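# Move box and foam block from under desk onto bookcase

## Task

Take the cardboard box and the foam block from beneath the desk and set both on the top of the bookcase, then open the gripper and back the robot away. The robot must finish upright, neither toppled nor leaning, and both objects must stay on the bookcase by themselves, not held there by the robot.

## Robot and tools

ROBOT. TidyBot++: a base 0.54 m long, 0.50 m wide, 0.38 m tall on four driven casters, carrying one seven-joint arm with a two-finger gripper. The shoulder sits 0.12 m ahead of the base centre, 0.68 m off the floor. Segments: upper arm 0.42 m, forearm 0.31 m, hand 0.31 m (wrist to the hand point). The arm begins folded, hand down, poking up to 0.08 m beyond the base front, elbow up to 1.15 m high. A downward-pointing hand reaches at most about 0.94 m above the floor, and only near the base; further out it tops out lower. Cameras: base_camera (644x364, pinhole) and wrist_camera (644x476 fisheye, aimed where the hand points).

FRAMES. Base frame: origin on the floor below the base centre, x forward, y left, z up. hand_pose is in this frame and marks the point between the finger pads; its z axis runs out along the fingers, its y axis is the closing direction. The odometry frame is the base frame as it was when the scene began. base_odometry heading grows to the left, range -3.142 to 3.142; it counts wheel rotation, so slip shows up as travel and drift of a few cm and degrees builds up. base_tilt is in degrees, positive when leaning forward or right, with a fixed bias up to about 1 degree.

execute_actions. Argument actions: a list holding zero or one action. With none, it just reports state and pictures. An action may contain base, joints, or both, plus optional speeds; its motions begin together. base holds exactly one key, each a relative offset from where the base last reported itself: translate_m (metres, forward positive, -2 to 2), strafe_m (metres, left positive, -2 to 2), rotate_rad (radians, counter-clockwise from above positive, -6.3 to 6.3). joints is one dictionary for the single arm with absolute targets in radians: joint_1_rad (unbounded; vertical axis, positive clockwise from above, opposite to rotate_rad), joint_2_rad shoulder -2.249 to 2.249, joint_3_rad (unbounded; nominal 3.14), joint_4_rad elbow -2.579 to 2.579, joint_5_rad (unbounded; nominal 0), joint_6_rad wrist -2.099 to 2.099, joint_7_rad (unbounded; hand roll, positive counter-clockwise from above when the hand points down; at 1.57 the fingers open toward the robot's left and right), plus gripper_pos from 0 (open) to 1 (shut). Unbounded joints go the short way, so turn them in steps under half a revolution. Done tolerances: 0.039 rad for joints 1-4, 0.056 for 5-7, 0.03 for the gripper. speeds caps top speed for that action only: translate_m and strafe_m 0.05-0.5 m/s, rotate_rad 0.1-1.57 rad/s (the maxima are the defaults). A base move needing over 8.667 s is refused; no action runs past 15 s. cameras: list of base_camera, wrist_camera or all; omitted, null or all gives every camera, [] gives none. Any unknown key or out-of-range value rejects the whole call with no motion. Omitted joints or base may keep pushing toward old targets.

ARM GEOMETRY. With joint_1_rad 0, joint_3_rad 3.14, joint_5_rad 0 the arm stays in the x-z plane. Angles from vertical, forward positive: upper arm = j2, forearm = j2 - j4, hand = j2 - j4 - j6. Hand offset from shoulder: forward = sum of length*sin(angle), up = sum of length*cos(angle). Joints move up to 1.39 rad/s (1.22 for joints 5-7).

GRIPPER. Pad gap is roughly 85*(1 - gripper_pos) mm. Closing to 1 squeezes with about 96-120 N per finger. done at 1 means empty (or something very thin); off_target means an object stopped the fingers. Closed fingertips reach about 20 mm beyond the hand point.

wait: seconds, 0 to 10; nothing new is commanded, same report as an empty action. zoom_image: camera (base_camera or wrist_camera) and region [x0, y0, x1, y1] in pixels of that camera's latest full image, top-left origin, at most 504x504. finished_scene: scene, the number of the scene you are closing; irreversible, and the goal must already hold and persist.

RESULTS. pictures lists camera order. base_status and joint_status: done (for the base, wheels turned the full amount, even if slipping or blocked short); off_target (resting away from target, may still push); contact_stop or time_out (target dropped, holds position; base contact_stop only after odometry reached target and something then shoves it); not_followed or a joint command not followed line with cause: (self-collision check refused all arm targets; gripper still obeys; the refused targets may be retried later). on_its_own covers motions you did not command. motor_effort is percent of max per motor, peak in brackets, with bias and noise. ARM HIT means a hard strike on the base or the arm itself. Torque fault: limits 104.5 N m for joints 1-4 (warning 56.7) and 51.3 for 5-7 (warning 29.4); exceeding one freezes the arm 10 s and skips the rest of the call, while the base continues. MOTOR HOT warns from 60 C; OVER-TEMPERATURE FAULT at 75 C lets the arm sink, and joints then show limit_stop_at_motor_heat: resend targets. If any result reports a stop, later motion calls in the same reply are skipped.

CAUTIONS. Friction leaves joints a little off even when done; resend last command plus (wanted minus read) for each joint. A held load makes the arm sag; while carrying, never command a joint to its read angle. hand_pose can be 1-2 cm off; trust the images. Keep fingers clear of the floor. Do not drive while the arm is caught on something about 0.8 m or higher: the robot can topple. Sideways force on a raised hand can lift wheels; retract the arm or back off to level it. A blocked base shoves hard until timeout. No check keeps the arm off the base. The robot keeps its last command while you think. Avoid drops, slams, hard hits and heavy pushing; loose objects may occasionally get nudged.

Each tool is called after "Emit:" as name(argument=value, ...), one argument or row to a line, values as JSON.

## Session

I'll start by looking at the current state and images.

Emit:
execute_actions(
  actions=[],
)

Scene clock: 0.00 s.
base_odometry: x=+0.000 y=+0.000 heading=+0.000 (m, m, rad; odometry frame)
base_tilt: forward=+0.0 right=+0.0 (deg)
base_status: not commanded
joint_positions: joint_1_rad=+0.028 joint_2_rad=-0.344 joint_3_rad=+3.102 joint_4_rad=-2.522 joint_5_rad=-0.043 joint_6_rad=-0.925 joint_7_rad=+1.588 gripper_pos=+0.000
joint_status: not commanded
motor_effort: joint_1_rad=+0 joint_2_rad=-2 joint_3_rad=+0 joint_4_rad=+13 joint_5_rad=+0 joint_6_rad=+1 joint_7_rad=-1 (%)
hand_pose: x=+0.2471 y=+0.0119 z=+0.5874 quat_wxyz=(-0.010, +1.000, +0.001, +0.020) (m; base frame)
pictures: base_camera, wrist_camera
Images, in order (width x height): base_camera 644x364, wrist_camera 644x476.

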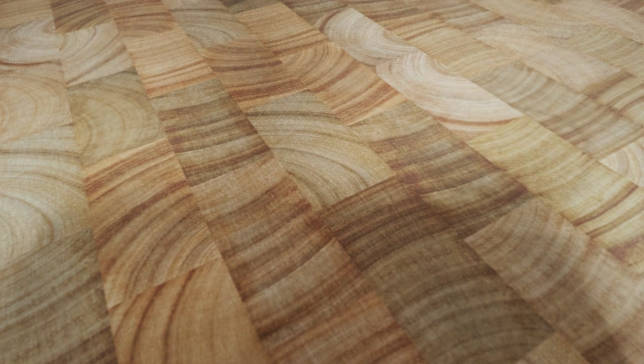

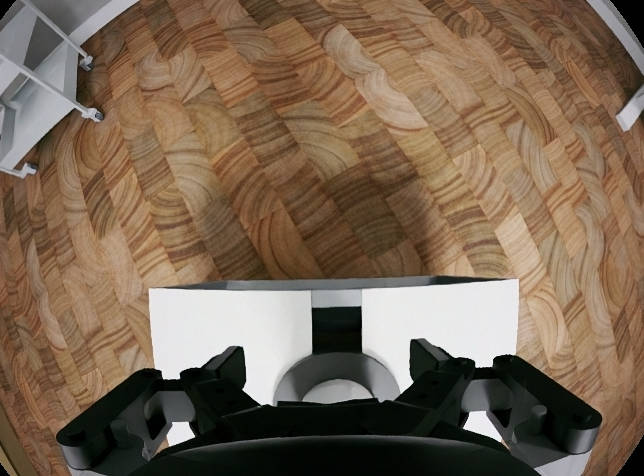

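Emit:
execute_actions(
  actions=[
    {"joints": {"joint_6_rad": 0.4}},
  ],
  cameras=["wrist_camera"],
)

Scene clock: 1.87 s.
base_odometry: x=+0.000 y=+0.000 heading=+0.000 (m, m, rad; odometry frame)
base_tilt: forward=+0.0 right=+0.1 (deg)
base_status: not commanded
joint_positions: joint_1_rad=+0.028 joint_2_rad=-0.344 joint_3_rad=+3.102 joint_4_rad=-2.522 joint_5_rad=-0.043 joint_6_rad=+0.378 joint_7_rad=+1.588 gripper_pos=+0.000
joint_status: all done
motor_effort: joint_1_rad=+0(0) joint_2_rad=-7(8) joint_3_rad=+0(1) joint_4_rad=+18(18) joint_5_rad=+1(0) joint_6_rad=+8(8) joint_7_rad=-1(1) (%)
hand_pose: x=+0.5379 y=+0.0025 z=+0.8277 quat_wxyz=(+0.001, +0.783, -0.006, +0.622) (m; base frame)
pictures: wrist_camera
camera_calibration (this result's frames):
wrist_camera: T_world_to_cam=[[0.0265007, -0.997867, -0.059664, 0.0461013], [-0.183474, 0.0538159, -0.98155, 0.970441], [0.982667, 0.0369586, -0.181657, -0.242158], [0, 0, 0, 1]] pos_world=[0.41479, 0.0027276, 0.911297]
Images, in order (width x height): wrist_camera 644x476.

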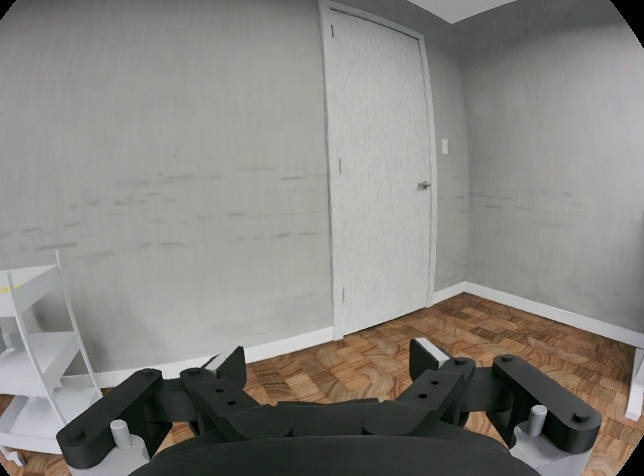

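Emit:
execute_actions(
  actions=[
    {"base": {"rotate_rad": -1.57}},
  ],
)

Emit:
execute_actions(
  actions=[
    {"base": {"rotate_rad": -1.57}},
  ],
)

Scene clock: 4.47 s.
base_odometry: x=+0.000 y=+0.000 heading=-1.569 (m, m, rad; odometry frame)
base_tilt: forward=+0.0 right=+0.1 (deg)
base_status: done
joint_positions: joint_1_rad=+0.028 joint_2_rad=-0.344 joint_3_rad=+3.102 joint_4_rad=-2.522 joint_5_rad=-0.043 joint_6_rad=+0.378 joint_7_rad=+1.588 gripper_pos=+0.000
joint_status: not commanded
motor_effort: joint_1_rad=+0(1) joint_2_rad=-7(8) joint_3_rad=+0(2) joint_4_rad=+18(19) joint_5_rad=+0(1) joint_6_rad=+8(9) joint_7_rad=-1(1) (%)
hand_pose: x=+0.5379 y=+0.0022 z=+0.8277 quat_wxyz=(+0.002, +0.783, -0.006, +0.622) (m; base frame)
pictures: base_camera, wrist_camera
camera_calibration (this result's frames):
wrist_camera: T_world_to_cam=[[0.0256796, -0.997871, -0.0599582, 0.0463992], [-0.183422, 0.0542565, -0.981536, 0.97043], [0.982699, 0.0362031, -0.181638, -0.242183], [0, 0, 0, 1]] pos_world=[0.4148, 0.00241603, 0.911304]
Images, in order (width x height): base_camera 644x364, wrist_camera 644x476.

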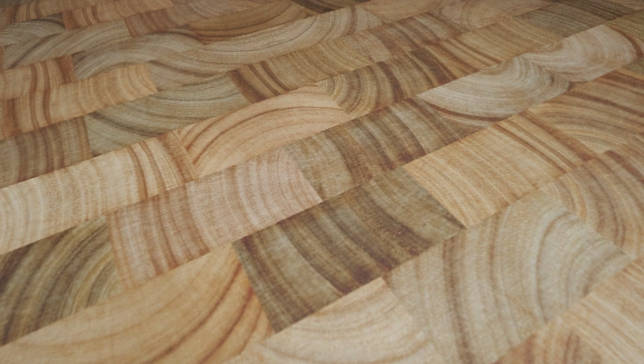

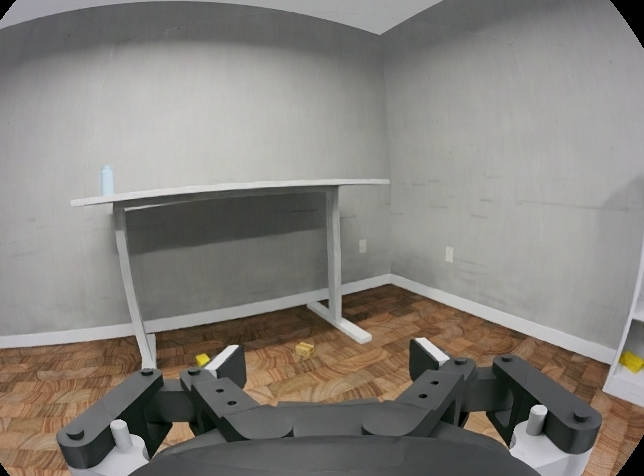

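Scene clock: 6.77 s.
base_odometry: x=+0.000 y=+0.000 heading=-3.138 (m, m, rad; odometry frame)
base_tilt: forward=+0.0 right=+0.0 (deg)
base_status: done
joint_positions: joint_1_rad=+0.028 joint_2_rad=-0.344 joint_3_rad=+3.103 joint_4_rad=-2.522 joint_5_rad=-0.043 joint_6_rad=+0.378 joint_7_rad=+1.588 gripper_pos=+0.000
joint_status: not commanded
motor_effort: joint_1_rad=+0(1) joint_2_rad=-7(8) joint_3_rad=+0(2) joint_4_rad=+18(18) joint_5_rad=+0(1) joint_6_rad=+8(8) joint_7_rad=-1(1) (%)
hand_pose: x=+0.5380 y=+0.0019 z=+0.8277 quat_wxyz=(+0.002, +0.783, -0.006, +0.622) (m; base frame)
pictures: base_camera, wrist_camera
camera_calibration (this result's frames):
wrist_camera: T_world_to_cam=[[0.0251635, -0.997873, -0.0601434, 0.0465867], [-0.183389, 0.0545337, -0.981527, 0.970423], [0.982718, 0.0357283, -0.181626, -0.242199], [0, 0, 0, 1]] pos_world=[0.414806, 0.00222023, 0.911308]
Images, in order (width x height): base_camera 644x364, wrist_camera 644x476.

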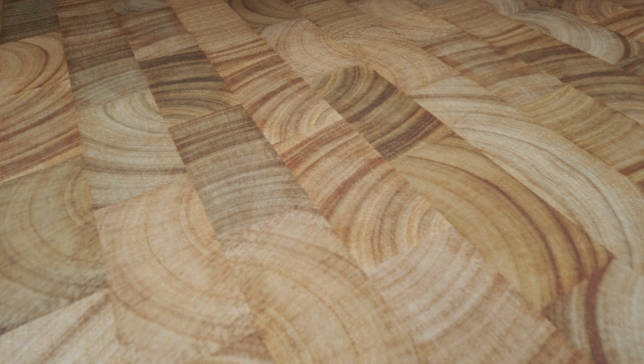

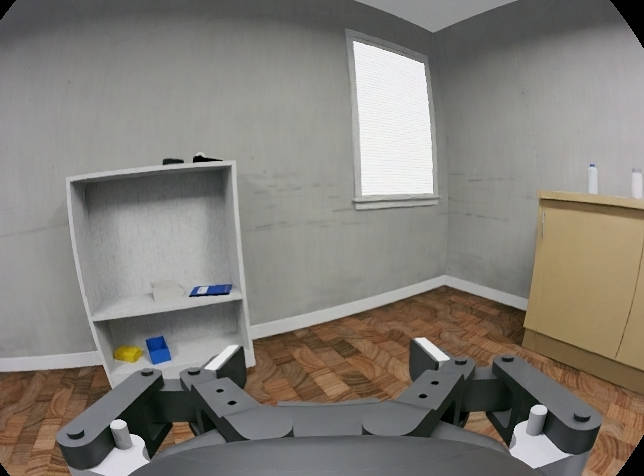

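Emit:
execute_actions(
  actions=[
    {"base": {"rotate_rad": 2.03}, "joints": {"joint_6_rad": 0.1}},
  ],
  cameras=[],
)

Emit:
execute_actions(
  actions=[
    {"base": {"translate_m": 0.75}},
  ],
)

Scene clock: 17.83 s.
base_odometry: x=+0.000 y=+0.000 heading=-1.109 (m, m, rad; odometry frame)
base_tilt: forward=+0.0 right=+0.0 (deg)
base_status: done
joint_positions: joint_1_rad=+0.028 joint_2_rad=-0.344 joint_3_rad=+3.103 joint_4_rad=-2.525 joint_5_rad=-0.043 joint_6_rad=+0.123 joint_7_rad=+1.588 gripper_pos=+0.000
joint_status: all done
motor_effort: joint_1_rad=+0(1) joint_2_rad=-7(8) joint_3_rad=+1(2) joint_4_rad=+18(20) joint_5_rad=+0(1) joint_6_rad=+8(10) joint_7_rad=-1(1) (%)
hand_pose: x=+0.5093 y=+0.0039 z=+0.7519 quat_wxyz=(-0.001, +0.857, -0.005, +0.516) (m; base frame)
pictures: none
No camera images: the call's "cameras" was empty. Leave "cameras" out to get every camera's image.

Scene clock: 20.67 s.
base_odometry: x=+0.335 y=-0.671 heading=-1.108 (m, m, rad; odometry frame)
base_tilt: forward=+0.0 right=+0.1 (deg)
base_status: done
joint_positions: joint_1_rad=+0.028 joint_2_rad=-0.344 joint_3_rad=+3.103 joint_4_rad=-2.525 joint_5_rad=-0.043 joint_6_rad=+0.123 joint_7_rad=+1.588 gripper_pos=+0.000
joint_status: not commanded
motor_effort: joint_1_rad=+0(0) joint_2_rad=-7(10) joint_3_rad=+0(1) joint_4_rad=+18(19) joint_5_rad=+0(0) joint_6_rad=+8(8) joint_7_rad=-1(1) (%)
hand_pose: x=+0.5093 y=+0.0039 z=+0.7520 quat_wxyz=(-0.001, +0.857, -0.005, +0.516) (m; base frame)
pictures: base_camera, wrist_camera
camera_calibration (this result's frames):
wrist_camera: T_world_to_cam=[[0.0138092, -0.997501, -0.0692881, 0.0573766], [-0.427776, 0.0567395, -0.902102, 0.95546], [0.903779, 0.0420971, -0.425924, -0.00402122], [0, 0, 0, 1]] pos_world=[0.411565, 0.00319019, 0.864185]
Images, in order (width x height): base_camera 644x364, wrist_camera 644x476.

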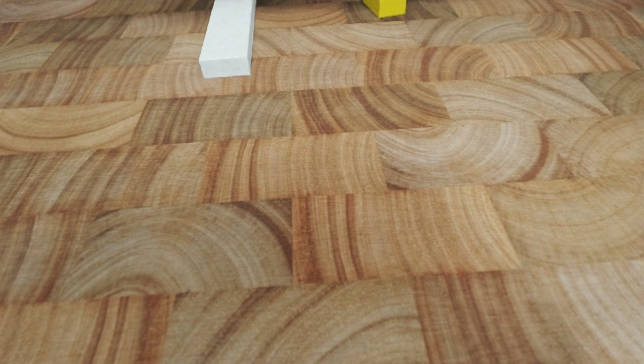

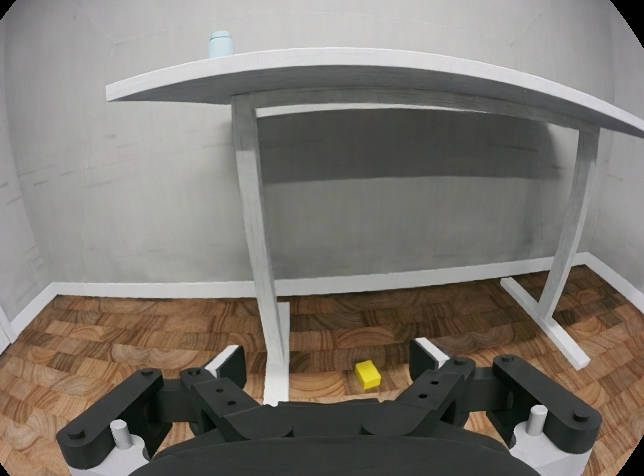

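Emit:
execute_actions(
  actions=[
    {"base": {"strafe_m": -0.12}, "joints": {"joint_1_rad": 0.0, "joint_2_rad": 1.443, "joint_3_rad": 3.14, "joint_4_rad": -1.493, "joint_5_rad": 0.0, "joint_6_rad": -0.206, "joint_7_rad": 1.57}},
  ],
  cameras=[],
)

Emit:
execute_actions(
  actions=[
    {"base": {"translate_m": 0.42}},
  ],
)

Scene clock: 26.43 s.
base_odometry: x=+0.228 y=-0.725 heading=-1.108 (m, m, rad; odometry frame)
base_tilt: forward=+0.0 right=+0.1 (deg)
base_status: done
joint_positions: joint_1_rad=+0.026 joint_2_rad=+1.435 joint_3_rad=+3.126 joint_4_rad=-1.516 joint_5_rad=-0.043 joint_6_rad=-0.165 joint_7_rad=+1.588 gripper_pos=+0.000
joint_status: all done
motor_effort: joint_1_rad=+0(1) joint_2_rad=-43(45) joint_3_rad=-2(2) joint_4_rad=+3(18) joint_5_rad=+0(0) joint_6_rad=+0(9) joint_7_rad=+0(1) (%)
hand_pose: x=+0.6040 y=+0.0003 z=+0.1194 quat_wxyz=(-0.011, +1.000, -0.025, +0.013) (m; base frame)
pictures: none
No camera images: the call's "cameras" was empty. Leave "cameras" out to get every camera's image.

Scene clock: 28.60 s.
base_odometry: x=+0.415 y=-1.101 heading=-1.108 (m, m, rad; odometry frame)
base_tilt: forward=+0.0 right=+0.1 (deg)
base_status: done
joint_positions: joint_1_rad=+0.025 joint_2_rad=+1.435 joint_3_rad=+3.127 joint_4_rad=-1.505 joint_5_rad=-0.043 joint_6_rad=-0.168 joint_7_rad=+1.588 gripper_pos=+0.000
joint_status: not commanded
motor_effort: joint_1_rad=+0(1) joint_2_rad=-43(46) joint_3_rad=-2(1) joint_4_rad=+4(5) joint_5_rad=+0(1) joint_6_rad=+1(1) joint_7_rad=-1(1) (%)
hand_pose: x=+0.6093 y=+0.0002 z=+0.1198 quat_wxyz=(-0.011, +1.000, -0.024, +0.017) (m; base frame)
pictures: base_camera, wrist_camera
camera_calibration (this result's frames):
wrist_camera: T_world_to_cam=[[-0.0912459, -0.993193, -0.0724074, 0.0729074], [-0.992433, 0.0966932, -0.0756754, 0.673156], [0.0821616, 0.0649545, -0.9945, 0.205248], [0, 0, 0, 1]] pos_world=[0.657852, -0.00601032, 0.26034]
Images, in order (width x height): base_camera 644x364, wrist_camera 644x476.

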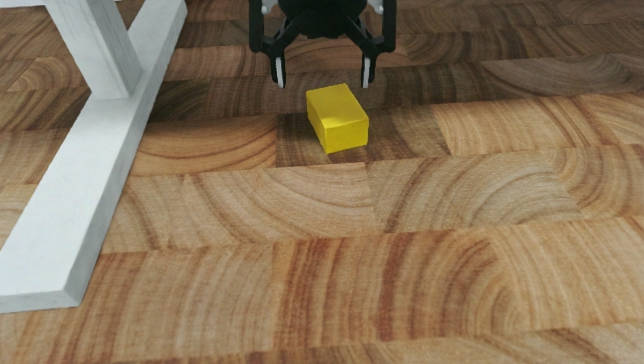

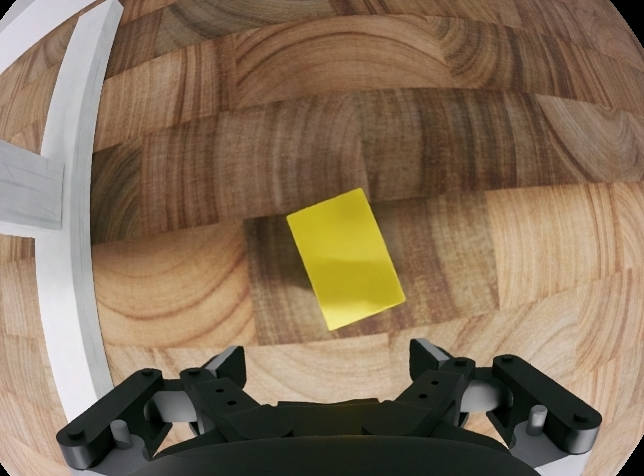

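Emit:
execute_actions(
  actions=[
    {"base": {"translate_m": 0.05}, "joints": {"joint_7_rad": 1.93}},
  ],
  cameras=[],
)

Emit:
execute_actions(
  actions=[
    {"base": {"strafe_m": -0.018}},
  ],
)

Scene clock: 33.10 s.
base_odometry: x=+0.437 y=-1.146 heading=-1.109 (m, m, rad; odometry frame)
base_tilt: forward=+0.0 right=+0.0 (deg)
base_status: done
joint_positions: joint_1_rad=+0.025 joint_2_rad=+1.435 joint_3_rad=+3.127 joint_4_rad=-1.501 joint_5_rad=-0.043 joint_6_rad=-0.168 joint_7_rad=+1.901 gripper_pos=+0.000
joint_status: all done
motor_effort: joint_1_rad=+0(1) joint_2_rad=-43(45) joint_3_rad=-2(2) joint_4_rad=+4(5) joint_5_rad=+0(0) joint_6_rad=+1(1) joint_7_rad=-1(1) (%)
hand_pose: x=+0.6115 y=+0.0002 z=+0.1200 quat_wxyz=(-0.008, +0.991, +0.132, +0.020) (m; base frame)
pictures: none
No camera images: the call's "cameras" was empty. Leave "cameras" out to get every camera's image.

Scene clock: 33.80 s.
base_odometry: x=+0.421 y=-1.154 heading=-1.108 (m, m, rad; odometry frame)
base_tilt: forward=+0.0 right=+0.1 (deg)
base_status: done
joint_positions: joint_1_rad=+0.017 joint_2_rad=+1.435 joint_3_rad=+3.133 joint_4_rad=-1.501 joint_5_rad=-0.043 joint_6_rad=-0.168 joint_7_rad=+1.901 gripper_pos=+0.000
joint_status: not commanded
motor_effort: joint_1_rad=+0(2) joint_2_rad=-43(44) joint_3_rad=-1(2) joint_4_rad=+3(5) joint_5_rad=+0(0) joint_6_rad=+0(1) joint_7_rad=-1(1) (%)
hand_pose: x=+0.6114 y=+0.0004 z=+0.1199 quat_wxyz=(-0.005, +0.991, +0.136, +0.019) (m; base frame)
pictures: base_camera, wrist_camera
camera_calibration (this result's frames):
wrist_camera: T_world_to_cam=[[0.226744, -0.972434, -0.0543955, -0.123278], [-0.971526, -0.221884, -0.0831001, 0.663478], [0.0687399, 0.0716891, -0.995056, 0.213422], [0, 0, 0, 1]] pos_world=[0.657868, 0.012035, 0.260796]
Images, in order (width x height): base_camera 644x364, wrist_camera 644x476.

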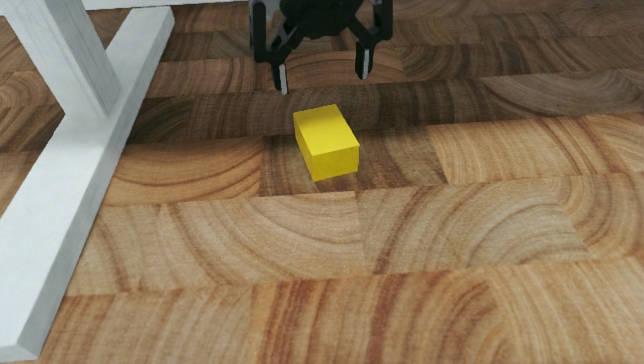

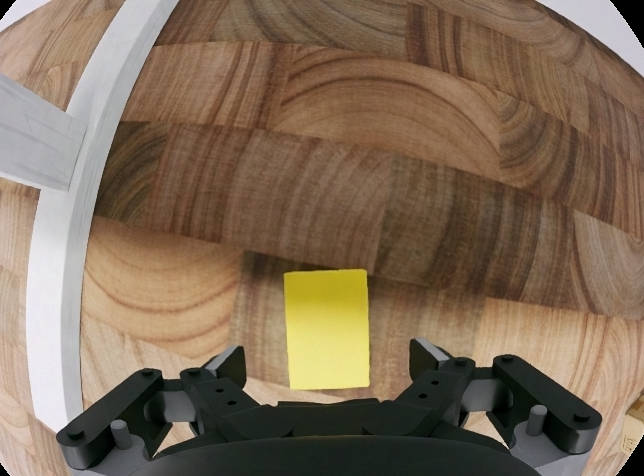

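Emit:
execute_actions(
  actions=[
    {"joints": {"joint_2_rad": 1.664, "joint_4_rad": -1.243, "joint_6_rad": -0.262}},
  ],
)

Scene clock: 35.47 s.
base_odometry: x=+0.421 y=-1.154 heading=-1.108 (m, m, rad; odometry frame)
base_tilt: forward=+0.0 right=+0.1 (deg)
base_status: not commanded
joint_positions: joint_1_rad=+0.017 joint_2_rad=+1.661 joint_3_rad=+3.133 joint_4_rad=-1.265 joint_5_rad=-0.043 joint_6_rad=-0.222 joint_7_rad=+1.901 gripper_pos=+0.000
joint_status: all done
motor_effort: joint_1_rad=+0(0) joint_2_rad=-43(46) joint_3_rad=-1(2) joint_4_rad=+3(4) joint_5_rad=+0(0) joint_6_rad=+0(1) joint_7_rad=-1(1) (%)
hand_pose: x=+0.6035 y=+0.0011 z=+0.0257 quat_wxyz=(-0.009, +0.991, +0.135, -0.002) (m; base frame)
pictures: base_camera, wrist_camera
camera_calibration (this result's frames):
wrist_camera: T_world_to_cam=[[0.223165, -0.97248, -0.0669296, -0.123437], [-0.97443, -0.220716, -0.0420823, 0.648864], [0.0261517, 0.0746095, -0.99687, 0.145925], [0, 0, 0, 1]] pos_world=[0.656003, 0.012287, 0.164513]
Images, in order (width x height): base_camera 644x364, wrist_camera 644x476.

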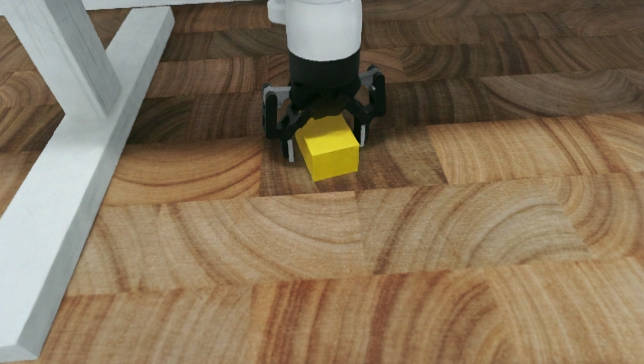

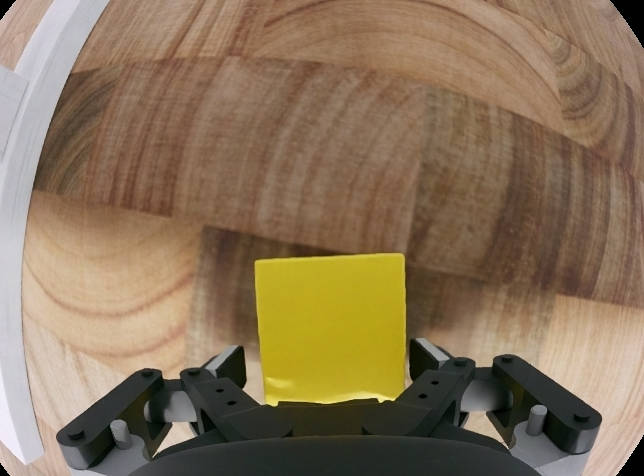

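The fingers straddle the block. Closing the gripper.

Emit:
execute_actions(
  actions=[
    {"joints": {"gripper_pos": 1.0}},
  ],
)

Scene clock: 44.30 s.
base_odometry: x=+0.421 y=-1.154 heading=-1.108 (m, m, rad; odometry frame)
base_tilt: forward=+0.0 right=+0.1 (deg)
base_status: not commanded
joint_positions: joint_1_rad=+0.017 joint_2_rad=+1.658 joint_3_rad=+3.133 joint_4_rad=-1.262 joint_5_rad=-0.043 joint_6_rad=-0.229 joint_7_rad=+1.901 gripper_pos=+0.383
joint_status: gripper_pos off_target (ended at +0.383, target +1.000)
motor_effort: joint_1_rad=+0(1) joint_2_rad=-42(46) joint_3_rad=-1(2) joint_4_rad=+4(7) joint_5_rad=+0(0) joint_6_rad=+1(4) joint_7_rad=-1(1) (%)
hand_pose: x=+0.6049 y=+0.0012 z=+0.0272 quat_wxyz=(-0.009, +0.991, +0.135, -0.002) (m; base frame)
pictures: base_camera, wrist_camera
camera_calibration (this result's frames):
wrist_camera: T_world_to_cam=[[0.223158, -0.972434, -0.0676158, -0.123561], [-0.974473, -0.220803, -0.0406087, 0.650301], [0.0245595, 0.0749519, -0.996885, 0.148318], [0, 0, 0, 1]] pos_world=[0.657631, 0.0123165, 0.165909]
Images, in order (width x height): base_camera 644x364, wrist_camera 644x476.

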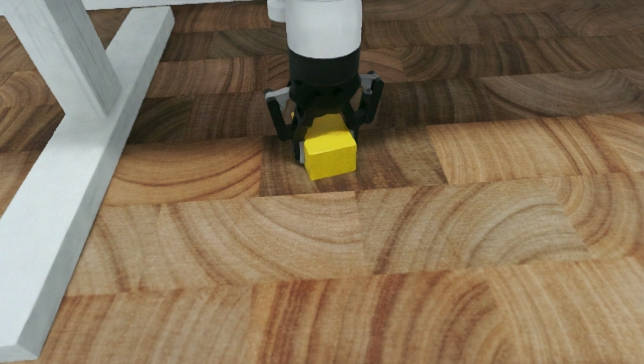

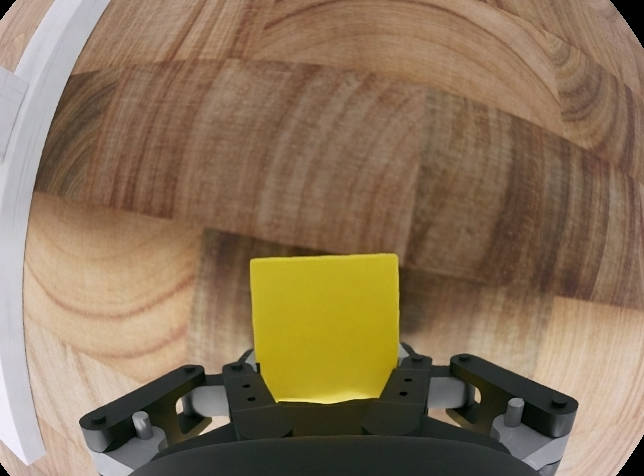

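Emit:
execute_actions(
  actions=[
    {"joints": {"joint_2_rad": 1.45, "joint_4_rad": -1.49, "joint_6_rad": -0.19}},
  ],
  cameras=[],
)

Emit:
execute_actions(
  actions=[
    {"base": {"translate_m": -0.97}},
  ],
  cameras=["base_camera"],
)

Scene clock: 48.90 s.
base_odometry: x=+0.421 y=-1.154 heading=-1.108 (m, m, rad; odometry frame)
base_tilt: forward=+0.0 right=+0.0 (deg)
base_status: not commanded
joint_positions: joint_1_rad=+0.017 joint_2_rad=+1.456 joint_3_rad=+3.133 joint_4_rad=-1.467 joint_5_rad=-0.043 joint_6_rad=-0.229 joint_7_rad=+1.901 gripper_pos=+0.383
joint_status: all done
motor_effort: joint_1_rad=+0(0) joint_2_rad=-43(45) joint_3_rad=-2(2) joint_4_rad=+4(4) joint_5_rad=+0(0) joint_6_rad=+0(1) joint_7_rad=+0(1) (%)
hand_pose: x=+0.6021 y=+0.0013 z=+0.1120 quat_wxyz=(-0.010, +0.991, +0.136, -0.004) (m; base frame)
pictures: none
No camera images: the call's "cameras" was empty. Leave "cameras" out to get every camera's image.

Scene clock: 52.17 s.
base_odometry: x=-0.011 y=-0.286 heading=-1.109 (m, m, rad; odometry frame)
base_tilt: forward=+0.0 right=+0.1 (deg)
base_status: done
joint_positions: joint_1_rad=+0.016 joint_2_rad=+1.456 joint_3_rad=+3.133 joint_4_rad=-1.476 joint_5_rad=-0.043 joint_6_rad=-0.227 joint_7_rad=+1.901 gripper_pos=+0.383
joint_status: not commanded
motor_effort: joint_1_rad=+0(1) joint_2_rad=-43(45) joint_3_rad=-1(2) joint_4_rad=+3(5) joint_5_rad=+0(0) joint_6_rad=+0(1) joint_7_rad=-1(1) (%)
hand_pose: x=+0.5972 y=+0.0017 z=+0.1115 quat_wxyz=(-0.010, +0.991, +0.136, -0.007) (m; base frame)
pictures: base_camera
Images, in order (width x height): base_camera 644x364.

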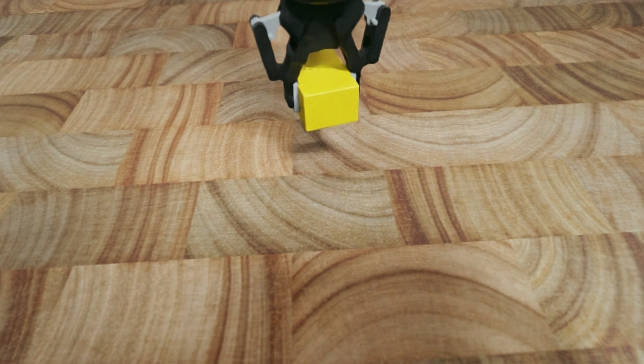

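The block is held. Now rotate toward the bookcase and raise the arm to the placing pose.

Emit:
execute_actions(
  actions=[
    {"base": {"rotate_rad": -1.571}, "joints": {"joint_1_rad": 0.0, "joint_2_rad": 0.0, "joint_3_rad": 3.14, "joint_4_rad": -0.70, "joint_5_rad": 0.0, "joint_6_rad": -1.39, "joint_7_rad": 1.60}},
  ],
  cameras=[],
)

Emit:
execute_actions(
  actions=[
    {"base": {"translate_m": 0.95}},
  ],
)

Scene clock: 55.10 s.
base_odometry: x=-0.011 y=-0.286 heading=-2.679 (m, m, rad; odometry frame)
base_tilt: forward=+0.0 right=+0.0 (deg)
base_status: done
joint_positions: joint_1_rad=+0.022 joint_2_rad=+0.000 joint_3_rad=+3.150 joint_4_rad=-0.718 joint_5_rad=-0.033 joint_6_rad=-1.350 joint_7_rad=+1.649 gripper_pos=+0.383
joint_status: all done
motor_effort: joint_1_rad=+0(10) joint_2_rad=-17(53) joint_3_rad=+0(6) joint_4_rad=+16(17) joint_5_rad=+0(2) joint_6_rad=+8(8) joint_7_rad=-1(1) (%)
hand_pose: x=+0.5994 y=-0.0033 z=+1.1910 quat_wxyz=(+0.012, +0.859, +0.026, +0.511) (m; base frame)
pictures: none
No camera images: the call's "cameras" was empty. Leave "cameras" out to get every camera's image.

Scene clock: 58.27 s.
base_odometry: x=-0.862 y=-0.709 heading=-2.680 (m, m, rad; odometry frame)
base_tilt: forward=+0.0 right=+0.0 (deg)
base_status: done
joint_positions: joint_1_rad=+0.022 joint_2_rad=+0.003 joint_3_rad=+3.150 joint_4_rad=-0.718 joint_5_rad=-0.033 joint_6_rad=-1.353 joint_7_rad=+1.649 gripper_pos=+0.383
joint_status: not commanded
motor_effort: joint_1_rad=+0(0) joint_2_rad=-20(22) joint_3_rad=+0(1) joint_4_rad=+16(17) joint_5_rad=+0(0) joint_6_rad=+7(8) joint_7_rad=-1(1) (%)
hand_pose: x=+0.6004 y=-0.0033 z=+1.1891 quat_wxyz=(+0.012, +0.860, +0.026, +0.509) (m; base frame)
pictures: base_camera, wrist_camera
camera_calibration (this result's frames):
wrist_camera: T_world_to_cam=[[0.0527151, -0.998483, -0.015871, -0.00762113], [-0.442284, -0.00909527, -0.896829, 1.39136], [0.895324, 0.0542959, -0.442093, 0.124489], [0, 0, 0, 1]] pos_world=[0.504319, -0.00171403, 1.30272]
Images, in order (width x height): base_camera 644x364, wrist_camera 644x476.

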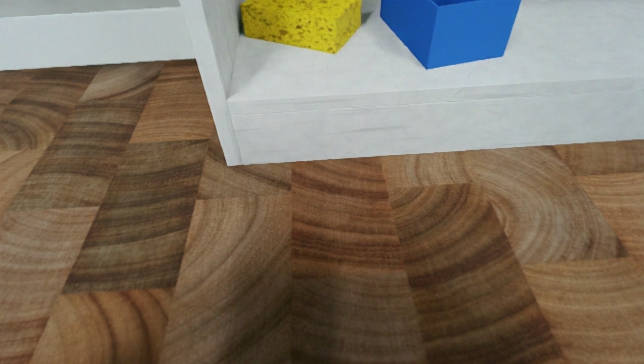

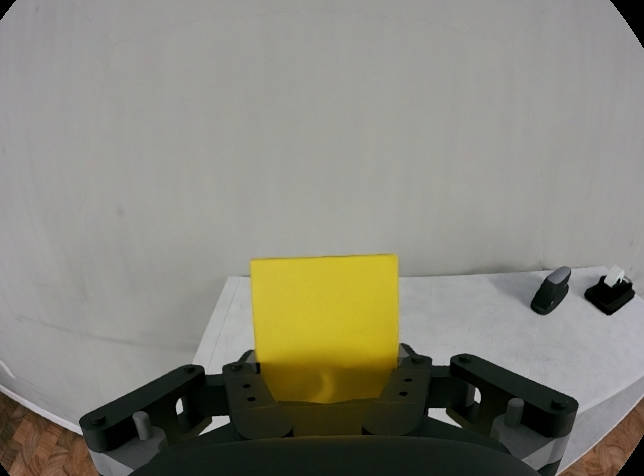

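Emit:
execute_actions(
  actions=[
    {"base": {"translate_m": 0.145}},
  ],
  cameras=[],
)

Emit:
execute_actions(
  actions=[
    {"joints": {"joint_6_rad": -1.57}},
  ],
)

Scene clock: 62.07 s.
base_odometry: x=-0.992 y=-0.774 heading=-2.680 (m, m, rad; odometry frame)
base_tilt: forward=+0.0 right=+0.0 (deg)
base_status: done
joint_positions: joint_1_rad=+0.022 joint_2_rad=+0.009 joint_3_rad=+3.150 joint_4_rad=-0.717 joint_5_rad=-0.033 joint_6_rad=-1.354 joint_7_rad=+1.649 gripper_pos=+0.383
joint_status: not commanded
motor_effort: joint_1_rad=+0(1) joint_2_rad=-18(23) joint_3_rad=+0(0) joint_4_rad=+16(17) joint_5_rad=+0(0) joint_6_rad=+8(8) joint_7_rad=-1(1) (%)
hand_pose: x=+0.6034 y=-0.0033 z=+1.1861 quat_wxyz=(+0.012, +0.862, +0.026, +0.506) (m; base frame)
pictures: none
No camera images: the call's "cameras" was empty. Leave "cameras" out to get every camera's image.

Scene clock: 62.73 s.
base_odometry: x=-0.992 y=-0.774 heading=-2.680 (m, m, rad; odometry frame)
base_tilt: forward=+0.0 right=+0.0 (deg)
base_status: not commanded
joint_positions: joint_1_rad=+0.022 joint_2_rad=+0.009 joint_3_rad=+3.150 joint_4_rad=-0.717 joint_5_rad=-0.033 joint_6_rad=-1.547 joint_7_rad=+1.649 gripper_pos=+0.383
joint_status: all done
motor_effort: joint_1_rad=+0(0) joint_2_rad=-18(19) joint_3_rad=+0(0) joint_4_rad=+16(17) joint_5_rad=+0(0) joint_6_rad=+7(9) joint_7_rad=-1(1) (%)
hand_pose: x=+0.5692 y=-0.0021 z=+1.1369 quat_wxyz=(+0.008, +0.907, +0.028, +0.421) (m; base frame)
pictures: base_camera, wrist_camera
camera_calibration (this result's frames):
wrist_camera: T_world_to_cam=[[0.0525434, -0.998237, -0.0276155, 0.00784777], [-0.610947, -0.0102588, -0.791605, 1.30719], [0.789926, 0.0584653, -0.610409, 0.38068], [0, 0, 0, 1]] pos_world=[0.497503, -0.00101247, 1.26737]
Images, in order (width x height): base_camera 644x364, wrist_camera 644x476.

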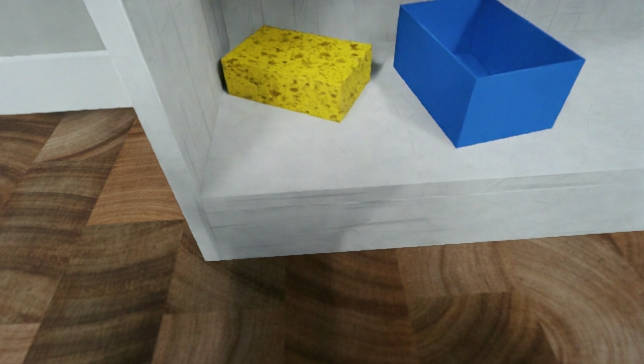

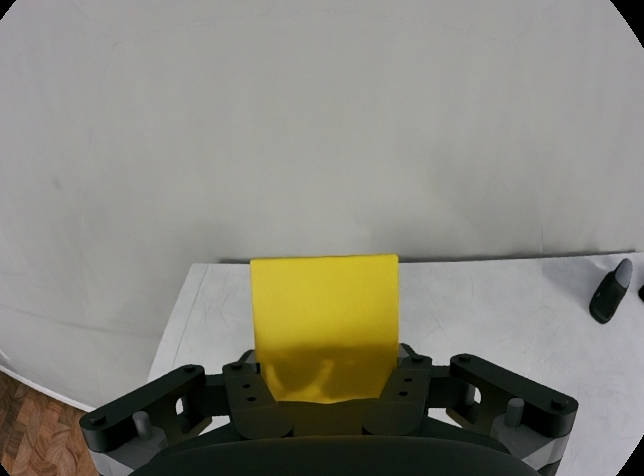

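Emit:
execute_actions(
  actions=[
    {"joints": {"joint_6_rad": -1.632}},
  ],
  cameras=["wrist_camera"],
)

Scene clock: 64.17 s.
base_odometry: x=-0.992 y=-0.774 heading=-2.680 (m, m, rad; odometry frame)
base_tilt: forward=+0.0 right=+0.0 (deg)
base_status: not commanded
joint_positions: joint_1_rad=+0.022 joint_2_rad=+0.009 joint_3_rad=+3.150 joint_4_rad=-0.717 joint_5_rad=-0.033 joint_6_rad=-1.597 joint_7_rad=+1.649 gripper_pos=+0.383
joint_status: all done
motor_effort: joint_1_rad=+0(0) joint_2_rad=-18(17) joint_3_rad=+0(0) joint_4_rad=+15(15) joint_5_rad=+0(0) joint_6_rad=+7(8) joint_7_rad=-1(1) (%)
hand_pose: x=+0.5589 y=-0.0018 z=+1.1253 quat_wxyz=(+0.007, +0.917, +0.029, +0.398) (m; base frame)
pictures: wrist_camera
camera_calibration (this result's frames):
wrist_camera: T_world_to_cam=[[0.0521625, -0.998172, -0.0305284, 0.0118711], [-0.649779, -0.0107106, -0.760048, 1.27784], [0.758331, 0.0594827, -0.64915, 0.442981], [0, 0, 0, 1]] pos_world=[0.493768, -0.000813885, 1.25914]
Images, in order (width x height): wrist_camera 644x476.

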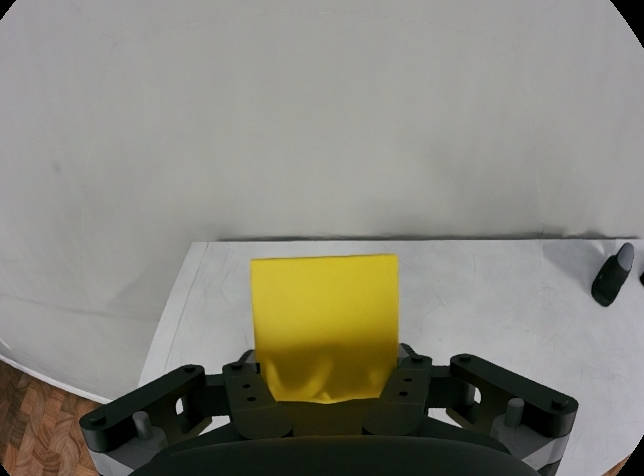

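Emit:
execute_actions(
  actions=[
    {"joints": {"joint_6_rad": -1.67}},
  ],
  cameras=[],
)

Scene clock: 64.93 s.
base_odometry: x=-0.992 y=-0.774 heading=-2.680 (m, m, rad; odometry frame)
base_tilt: forward=+0.0 right=+0.0 (deg)
base_status: not commanded
joint_positions: joint_1_rad=+0.022 joint_2_rad=+0.009 joint_3_rad=+3.150 joint_4_rad=-0.717 joint_5_rad=-0.033 joint_6_rad=-1.633 joint_7_rad=+1.649 gripper_pos=+0.383
joint_status: all done
motor_effort: joint_1_rad=+0(0) joint_2_rad=-17(18) joint_3_rad=+0(0) joint_4_rad=+15(15) joint_5_rad=+0(0) joint_6_rad=+6(7) joint_7_rad=-1(1) (%)
hand_pose: x=+0.5510 y=-0.0015 z=+1.1172 quat_wxyz=(+0.006, +0.924, +0.029, +0.382) (m; base frame)
pictures: none
No camera images: the call's "cameras" was empty. Leave "cameras" out to get every camera's image.

Emit:
execute_actions(
  actions=[
    {"joints": {"gripper_pos": 0.0}},
  ],
  cameras=["wrist_camera"],
)

Scene clock: 66.20 s.
base_odometry: x=-0.992 y=-0.774 heading=-2.680 (m, m, rad; odometry frame)
base_tilt: forward=+0.0 right=+0.1 (deg)
base_status: not commanded
joint_positions: joint_1_rad=+0.022 joint_2_rad=+0.009 joint_3_rad=+3.150 joint_4_rad=-0.717 joint_5_rad=-0.033 joint_6_rad=-1.633 joint_7_rad=+1.649 gripper_pos=+0.000
joint_status: all done
motor_effort: joint_1_rad=+0(0) joint_2_rad=-17(17) joint_3_rad=+0(0) joint_4_rad=+15(15) joint_5_rad=+0(0) joint_6_rad=+6(6) joint_7_rad=-1(1) (%)
hand_pose: x=+0.5510 y=-0.0015 z=+1.1172 quat_wxyz=(+0.006, +0.924, +0.029, +0.382) (m; base frame)
pictures: wrist_camera
camera_calibration (this result's frames):
wrist_camera: T_world_to_cam=[[0.0517971, -0.998125, -0.0326194, 0.0147896], [-0.67683, -0.0110689, -0.736056, 1.25471], [0.734315, 0.0602033, -0.676134, 0.487041], [0, 0, 0, 1]] pos_world=[0.490816, -0.000671399, 1.25332]
Images, in order (width x height): wrist_camera 644x476.

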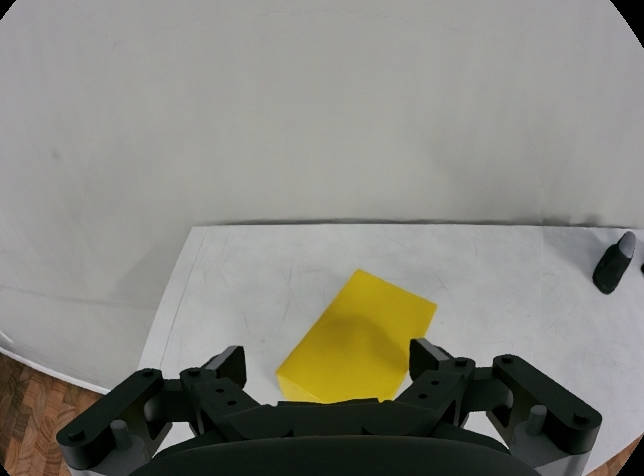

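Emit:
execute_actions(
  actions=[
    {"joints": {"joint_6_rad": -1.30}},
  ],
  cameras=["wrist_camera"],
)

Scene clock: 67.20 s.
base_odometry: x=-0.992 y=-0.774 heading=-2.680 (m, m, rad; odometry frame)
base_tilt: forward=+0.0 right=+0.0 (deg)
base_status: not commanded
joint_positions: joint_1_rad=+0.022 joint_2_rad=+0.009 joint_3_rad=+3.150 joint_4_rad=-0.714 joint_5_rad=-0.033 joint_6_rad=-1.322 joint_7_rad=+1.649 gripper_pos=+0.000
joint_status: all done
motor_effort: joint_1_rad=+0(0) joint_2_rad=-18(18) joint_3_rad=+0(0) joint_4_rad=+16(16) joint_5_rad=+1(0) joint_6_rad=+8(8) joint_7_rad=-1(1) (%)
hand_pose: x=+0.6077 y=-0.0035 z=+1.1964 quat_wxyz=(+0.013, +0.853, +0.025, +0.521) (m; base frame)
pictures: wrist_camera
camera_calibration (this result's frames):
wrist_camera: T_world_to_cam=[[0.0524854, -0.99852, -0.0142161, -0.00999629], [-0.4166, -0.00895562, -0.909046, 1.40016], [0.907573, 0.053634, -0.416454, 0.0830539], [0, 0, 0, 1]] pos_world=[0.508456, -0.00189669, 1.30726]
Images, in order (width x height): wrist_camera 644x476.

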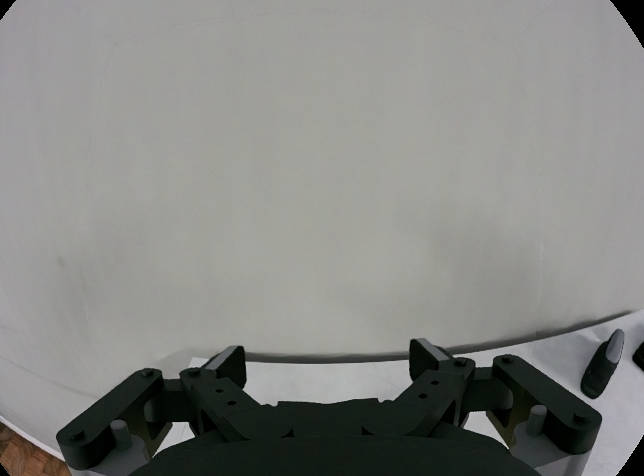

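Emit:
execute_actions(
  actions=[
    {"base": {"translate_m": -0.567}, "joints": {"joint_6_rad": -1.45}},
  ],
  cameras=["wrist_camera"],
)

Scene clock: 70.23 s.
base_odometry: x=-0.484 y=-0.522 heading=-2.681 (m, m, rad; odometry frame)
base_tilt: forward=+0.0 right=+0.1 (deg)
base_status: done
joint_positions: joint_1_rad=+0.021 joint_2_rad=-0.006 joint_3_rad=+3.150 joint_4_rad=-0.713 joint_5_rad=-0.033 joint_6_rad=-1.417 joint_7_rad=+1.649 gripper_pos=+0.000
joint_status: all done
motor_effort: joint_1_rad=+0(2) joint_2_rad=-17(24) joint_3_rad=+0(2) joint_4_rad=+15(17) joint_5_rad=+0(2) joint_6_rad=+7(7) joint_7_rad=-1(1) (%)
hand_pose: x=+0.5858 y=-0.0024 z=+1.1779 quat_wxyz=(+0.011, +0.873, +0.027, +0.487) (m; base frame)
pictures: wrist_camera
camera_calibration (this result's frames):
wrist_camera: T_world_to_cam=[[0.0539486, -0.99837, -0.0186181, -0.00363559], [-0.487473, -0.0100598, -0.87308, 1.37343], [0.87147, 0.0561773, -0.487221, 0.199743], [0, 0, 0, 1]] pos_world=[0.495635, -0.00103432, 1.29636]
Images, in order (width x height): wrist_camera 644x476.

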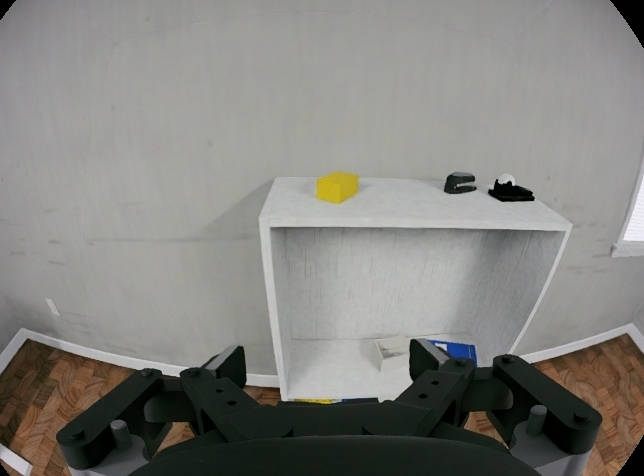

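Emit:
execute_actions(
  actions=[
    {"base": {"rotate_rad": 1.571}, "joints": {"joint_1_rad": 0.0, "joint_2_rad": 1.443, "joint_3_rad": 3.14, "joint_4_rad": -1.493, "joint_5_rad": 0.0, "joint_6_rad": -0.19, "joint_7_rad": 1.57}},
  ],
  cameras=[],
)

Emit:
execute_actions(
  actions=[
    {"base": {"translate_m": 0.75}},
  ],
)

Scene clock: 73.23 s.
base_odometry: x=-0.484 y=-0.522 heading=-1.110 (m, m, rad; odometry frame)
base_tilt: forward=+0.0 right=+0.1 (deg)
base_status: done
joint_positions: joint_1_rad=-0.012 joint_2_rad=+1.435 joint_3_rad=+3.134 joint_4_rad=-1.473 joint_5_rad=-0.033 joint_6_rad=-0.233 joint_7_rad=+1.620 gripper_pos=+0.000
joint_status: all done
motor_effort: joint_1_rad=+0(8) joint_2_rad=-44(55) joint_3_rad=-1(5) joint_4_rad=+4(17) joint_5_rad=+0(2) joint_6_rad=+1(8) joint_7_rad=-1(1) (%)
hand_pose: x=+0.6084 y=+0.0145 z=+0.1217 quat_wxyz=(-0.008, +1.000, +0.015, +0.000) (m; base frame)
pictures: none
No camera images: the call's "cameras" was empty. Leave "cameras" out to get every camera's image.

Scene clock: 76.07 s.
base_odometry: x=-0.150 y=-1.193 heading=-1.109 (m, m, rad; odometry frame)
base_tilt: forward=+0.0 right=+0.0 (deg)
base_status: done
joint_positions: joint_1_rad=-0.012 joint_2_rad=+1.436 joint_3_rad=+3.134 joint_4_rad=-1.478 joint_5_rad=-0.033 joint_6_rad=-0.228 joint_7_rad=+1.620 gripper_pos=+0.000
joint_status: not commanded
motor_effort: joint_1_rad=+0(2) joint_2_rad=-43(46) joint_3_rad=-1(2) joint_4_rad=+4(5) joint_5_rad=+1(0) joint_6_rad=+0(1) joint_7_rad=-1(1) (%)
hand_pose: x=+0.6069 y=+0.0144 z=+0.1211 quat_wxyz=(-0.008, +1.000, +0.015, +0.000) (m; base frame)
pictures: base_camera, wrist_camera
camera_calibration (this result's frames):
wrist_camera: T_world_to_cam=[[-0.0149601, -0.997866, -0.0635598, 0.0395709], [-0.998892, 0.0177512, -0.0435786, 0.670724], [0.0446139, 0.0628374, -0.997026, 0.228945], [0, 0, 0, 1]] pos_world=[0.660359, 0.0131939, 0.260009]
Images, in order (width x height): base_camera 644x364, wrist_camera 644x476.

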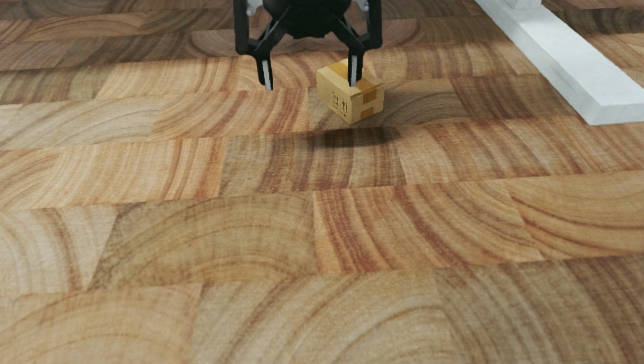

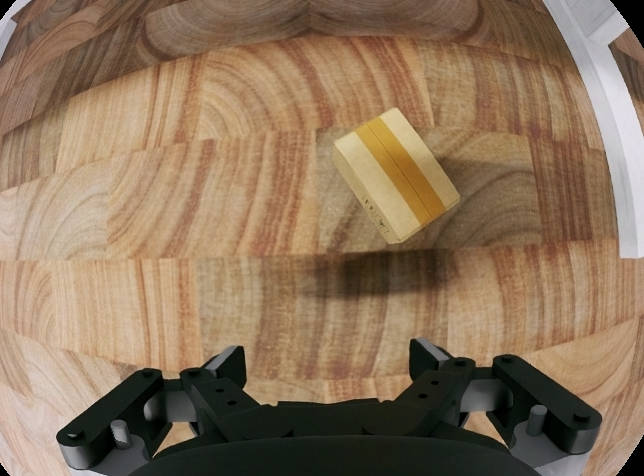

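Emit:
execute_actions(
  actions=[
    {"base": {"translate_m": 0.115}, "joints": {"joint_7_rad": 2.176}},
  ],
  cameras=[],
)

Emit:
execute_actions(
  actions=[
    {"base": {"strafe_m": -0.056}},
  ],
)

Scene clock: 79.53 s.
base_odometry: x=-0.098 y=-1.296 heading=-1.108 (m, m, rad; odometry frame)
base_tilt: forward=+0.0 right=+0.0 (deg)
base_status: done
joint_positions: joint_1_rad=-0.012 joint_2_rad=+1.436 joint_3_rad=+3.134 joint_4_rad=-1.480 joint_5_rad=-0.033 joint_6_rad=-0.227 joint_7_rad=+2.147 gripper_pos=+0.000
joint_status: all done
motor_effort: joint_1_rad=+0(2) joint_2_rad=-43(45) joint_3_rad=-1(2) joint_4_rad=+4(5) joint_5_rad=+1(1) joint_6_rad=+0(1) joint_7_rad=-1(1) (%)
hand_pose: x=+0.6056 y=+0.0143 z=+0.1209 quat_wxyz=(-0.007, +0.961, +0.275, +0.001) (m; base frame)
pictures: none
No camera images: the call's "cameras" was empty. Leave "cameras" out to get every camera's image.

Scene clock: 80.53 s.
base_odometry: x=-0.148 y=-1.321 heading=-1.108 (m, m, rad; odometry frame)
base_tilt: forward=+0.0 right=+0.0 (deg)
base_status: done
joint_positions: joint_1_rad=-0.002 joint_2_rad=+1.436 joint_3_rad=+3.140 joint_4_rad=-1.480 joint_5_rad=-0.033 joint_6_rad=-0.227 joint_7_rad=+2.147 gripper_pos=+0.000
joint_status: not commanded
motor_effort: joint_1_rad=+0(4) joint_2_rad=-43(44) joint_3_rad=-1(3) joint_4_rad=+4(4) joint_5_rad=+0(0) joint_6_rad=+1(1) joint_7_rad=-1(1) (%)
hand_pose: x=+0.6058 y=+0.0057 z=+0.1208 quat_wxyz=(-0.005, +0.963, +0.270, +0.000) (m; base frame)
pictures: base_camera, wrist_camera
camera_calibration (this result's frames):
wrist_camera: T_world_to_cam=[[0.479725, -0.875549, -0.0572567, -0.270293], [-0.877314, -0.477638, -0.0467099, 0.599245], [0.0135488, 0.0726401, -0.997266, 0.248052], [0, 0, 0, 1]] pos_world=[0.652032, 0.0315493, 0.259888]
Images, in order (width x height): base_camera 644x364, wrist_camera 644x476.

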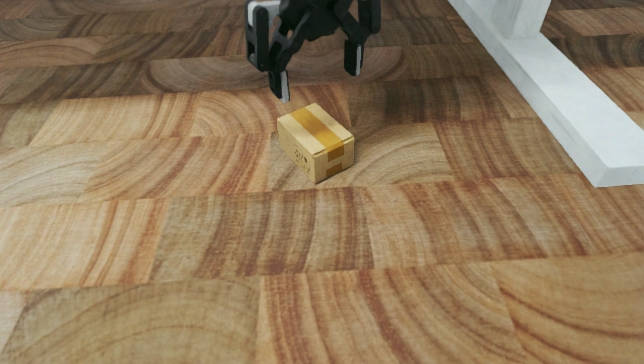

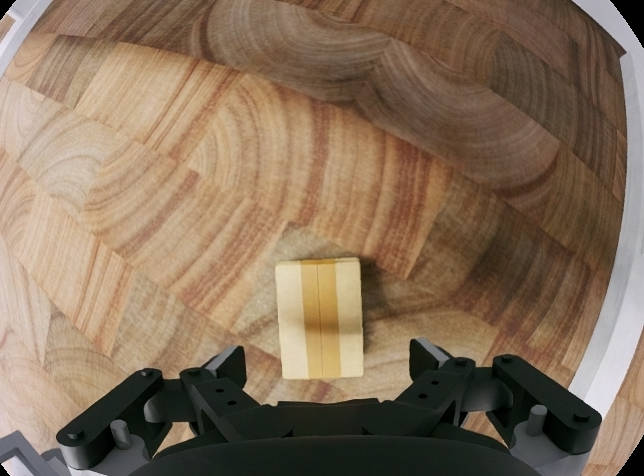

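Emit:
execute_actions(
  actions=[
    {"joints": {"joint_2_rad": 1.66, "joint_4_rad": -1.245, "joint_6_rad": -0.25}},
  ],
)

Scene clock: 82.43 s.
base_odometry: x=-0.148 y=-1.321 heading=-1.108 (m, m, rad; odometry frame)
base_tilt: forward=+0.0 right=+0.1 (deg)
base_status: not commanded
joint_positions: joint_1_rad=-0.002 joint_2_rad=+1.656 joint_3_rad=+3.140 joint_4_rad=-1.267 joint_5_rad=-0.033 joint_6_rad=-0.227 joint_7_rad=+2.147 gripper_pos=+0.000
joint_status: all done
motor_effort: joint_1_rad=+0(0) joint_2_rad=-43(47) joint_3_rad=-1(1) joint_4_rad=+3(5) joint_5_rad=+0(0) joint_6_rad=+0(0) joint_7_rad=-1(1) (%)
hand_pose: x=+0.6038 y=+0.0056 z=+0.0280 quat_wxyz=(-0.006, +0.963, +0.270, -0.003) (m; base frame)
pictures: base_camera, wrist_camera
camera_calibration (this result's frames):
wrist_camera: T_world_to_cam=[[0.478991, -0.875725, -0.0606042, -0.274129], [-0.877795, -0.477315, -0.0405726, 0.593264], [0.00660314, 0.0726319, -0.997337, 0.159747], [0, 0, 0, 1]] pos_world=[0.651015, 0.0315095, 0.166778]
Images, in order (width x height): base_camera 644x364, wrist_camera 644x476.

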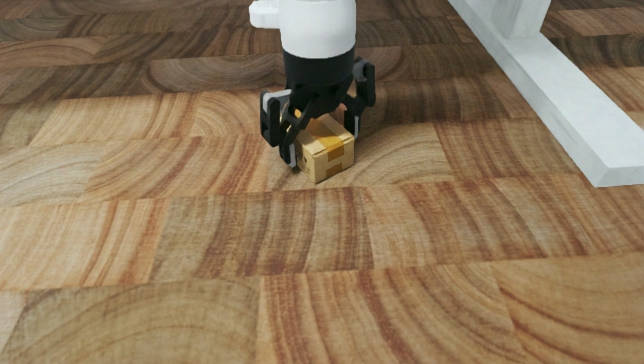

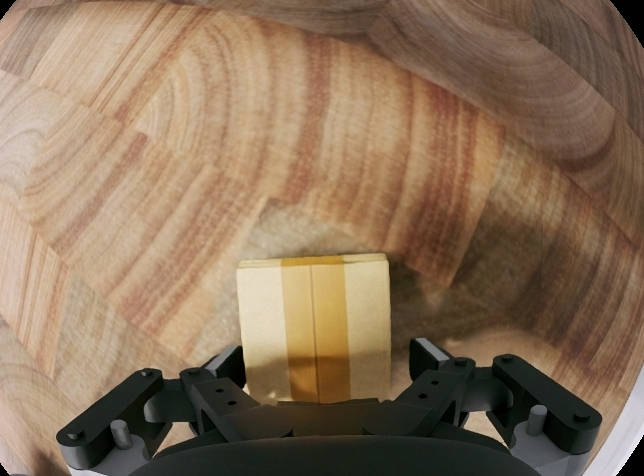

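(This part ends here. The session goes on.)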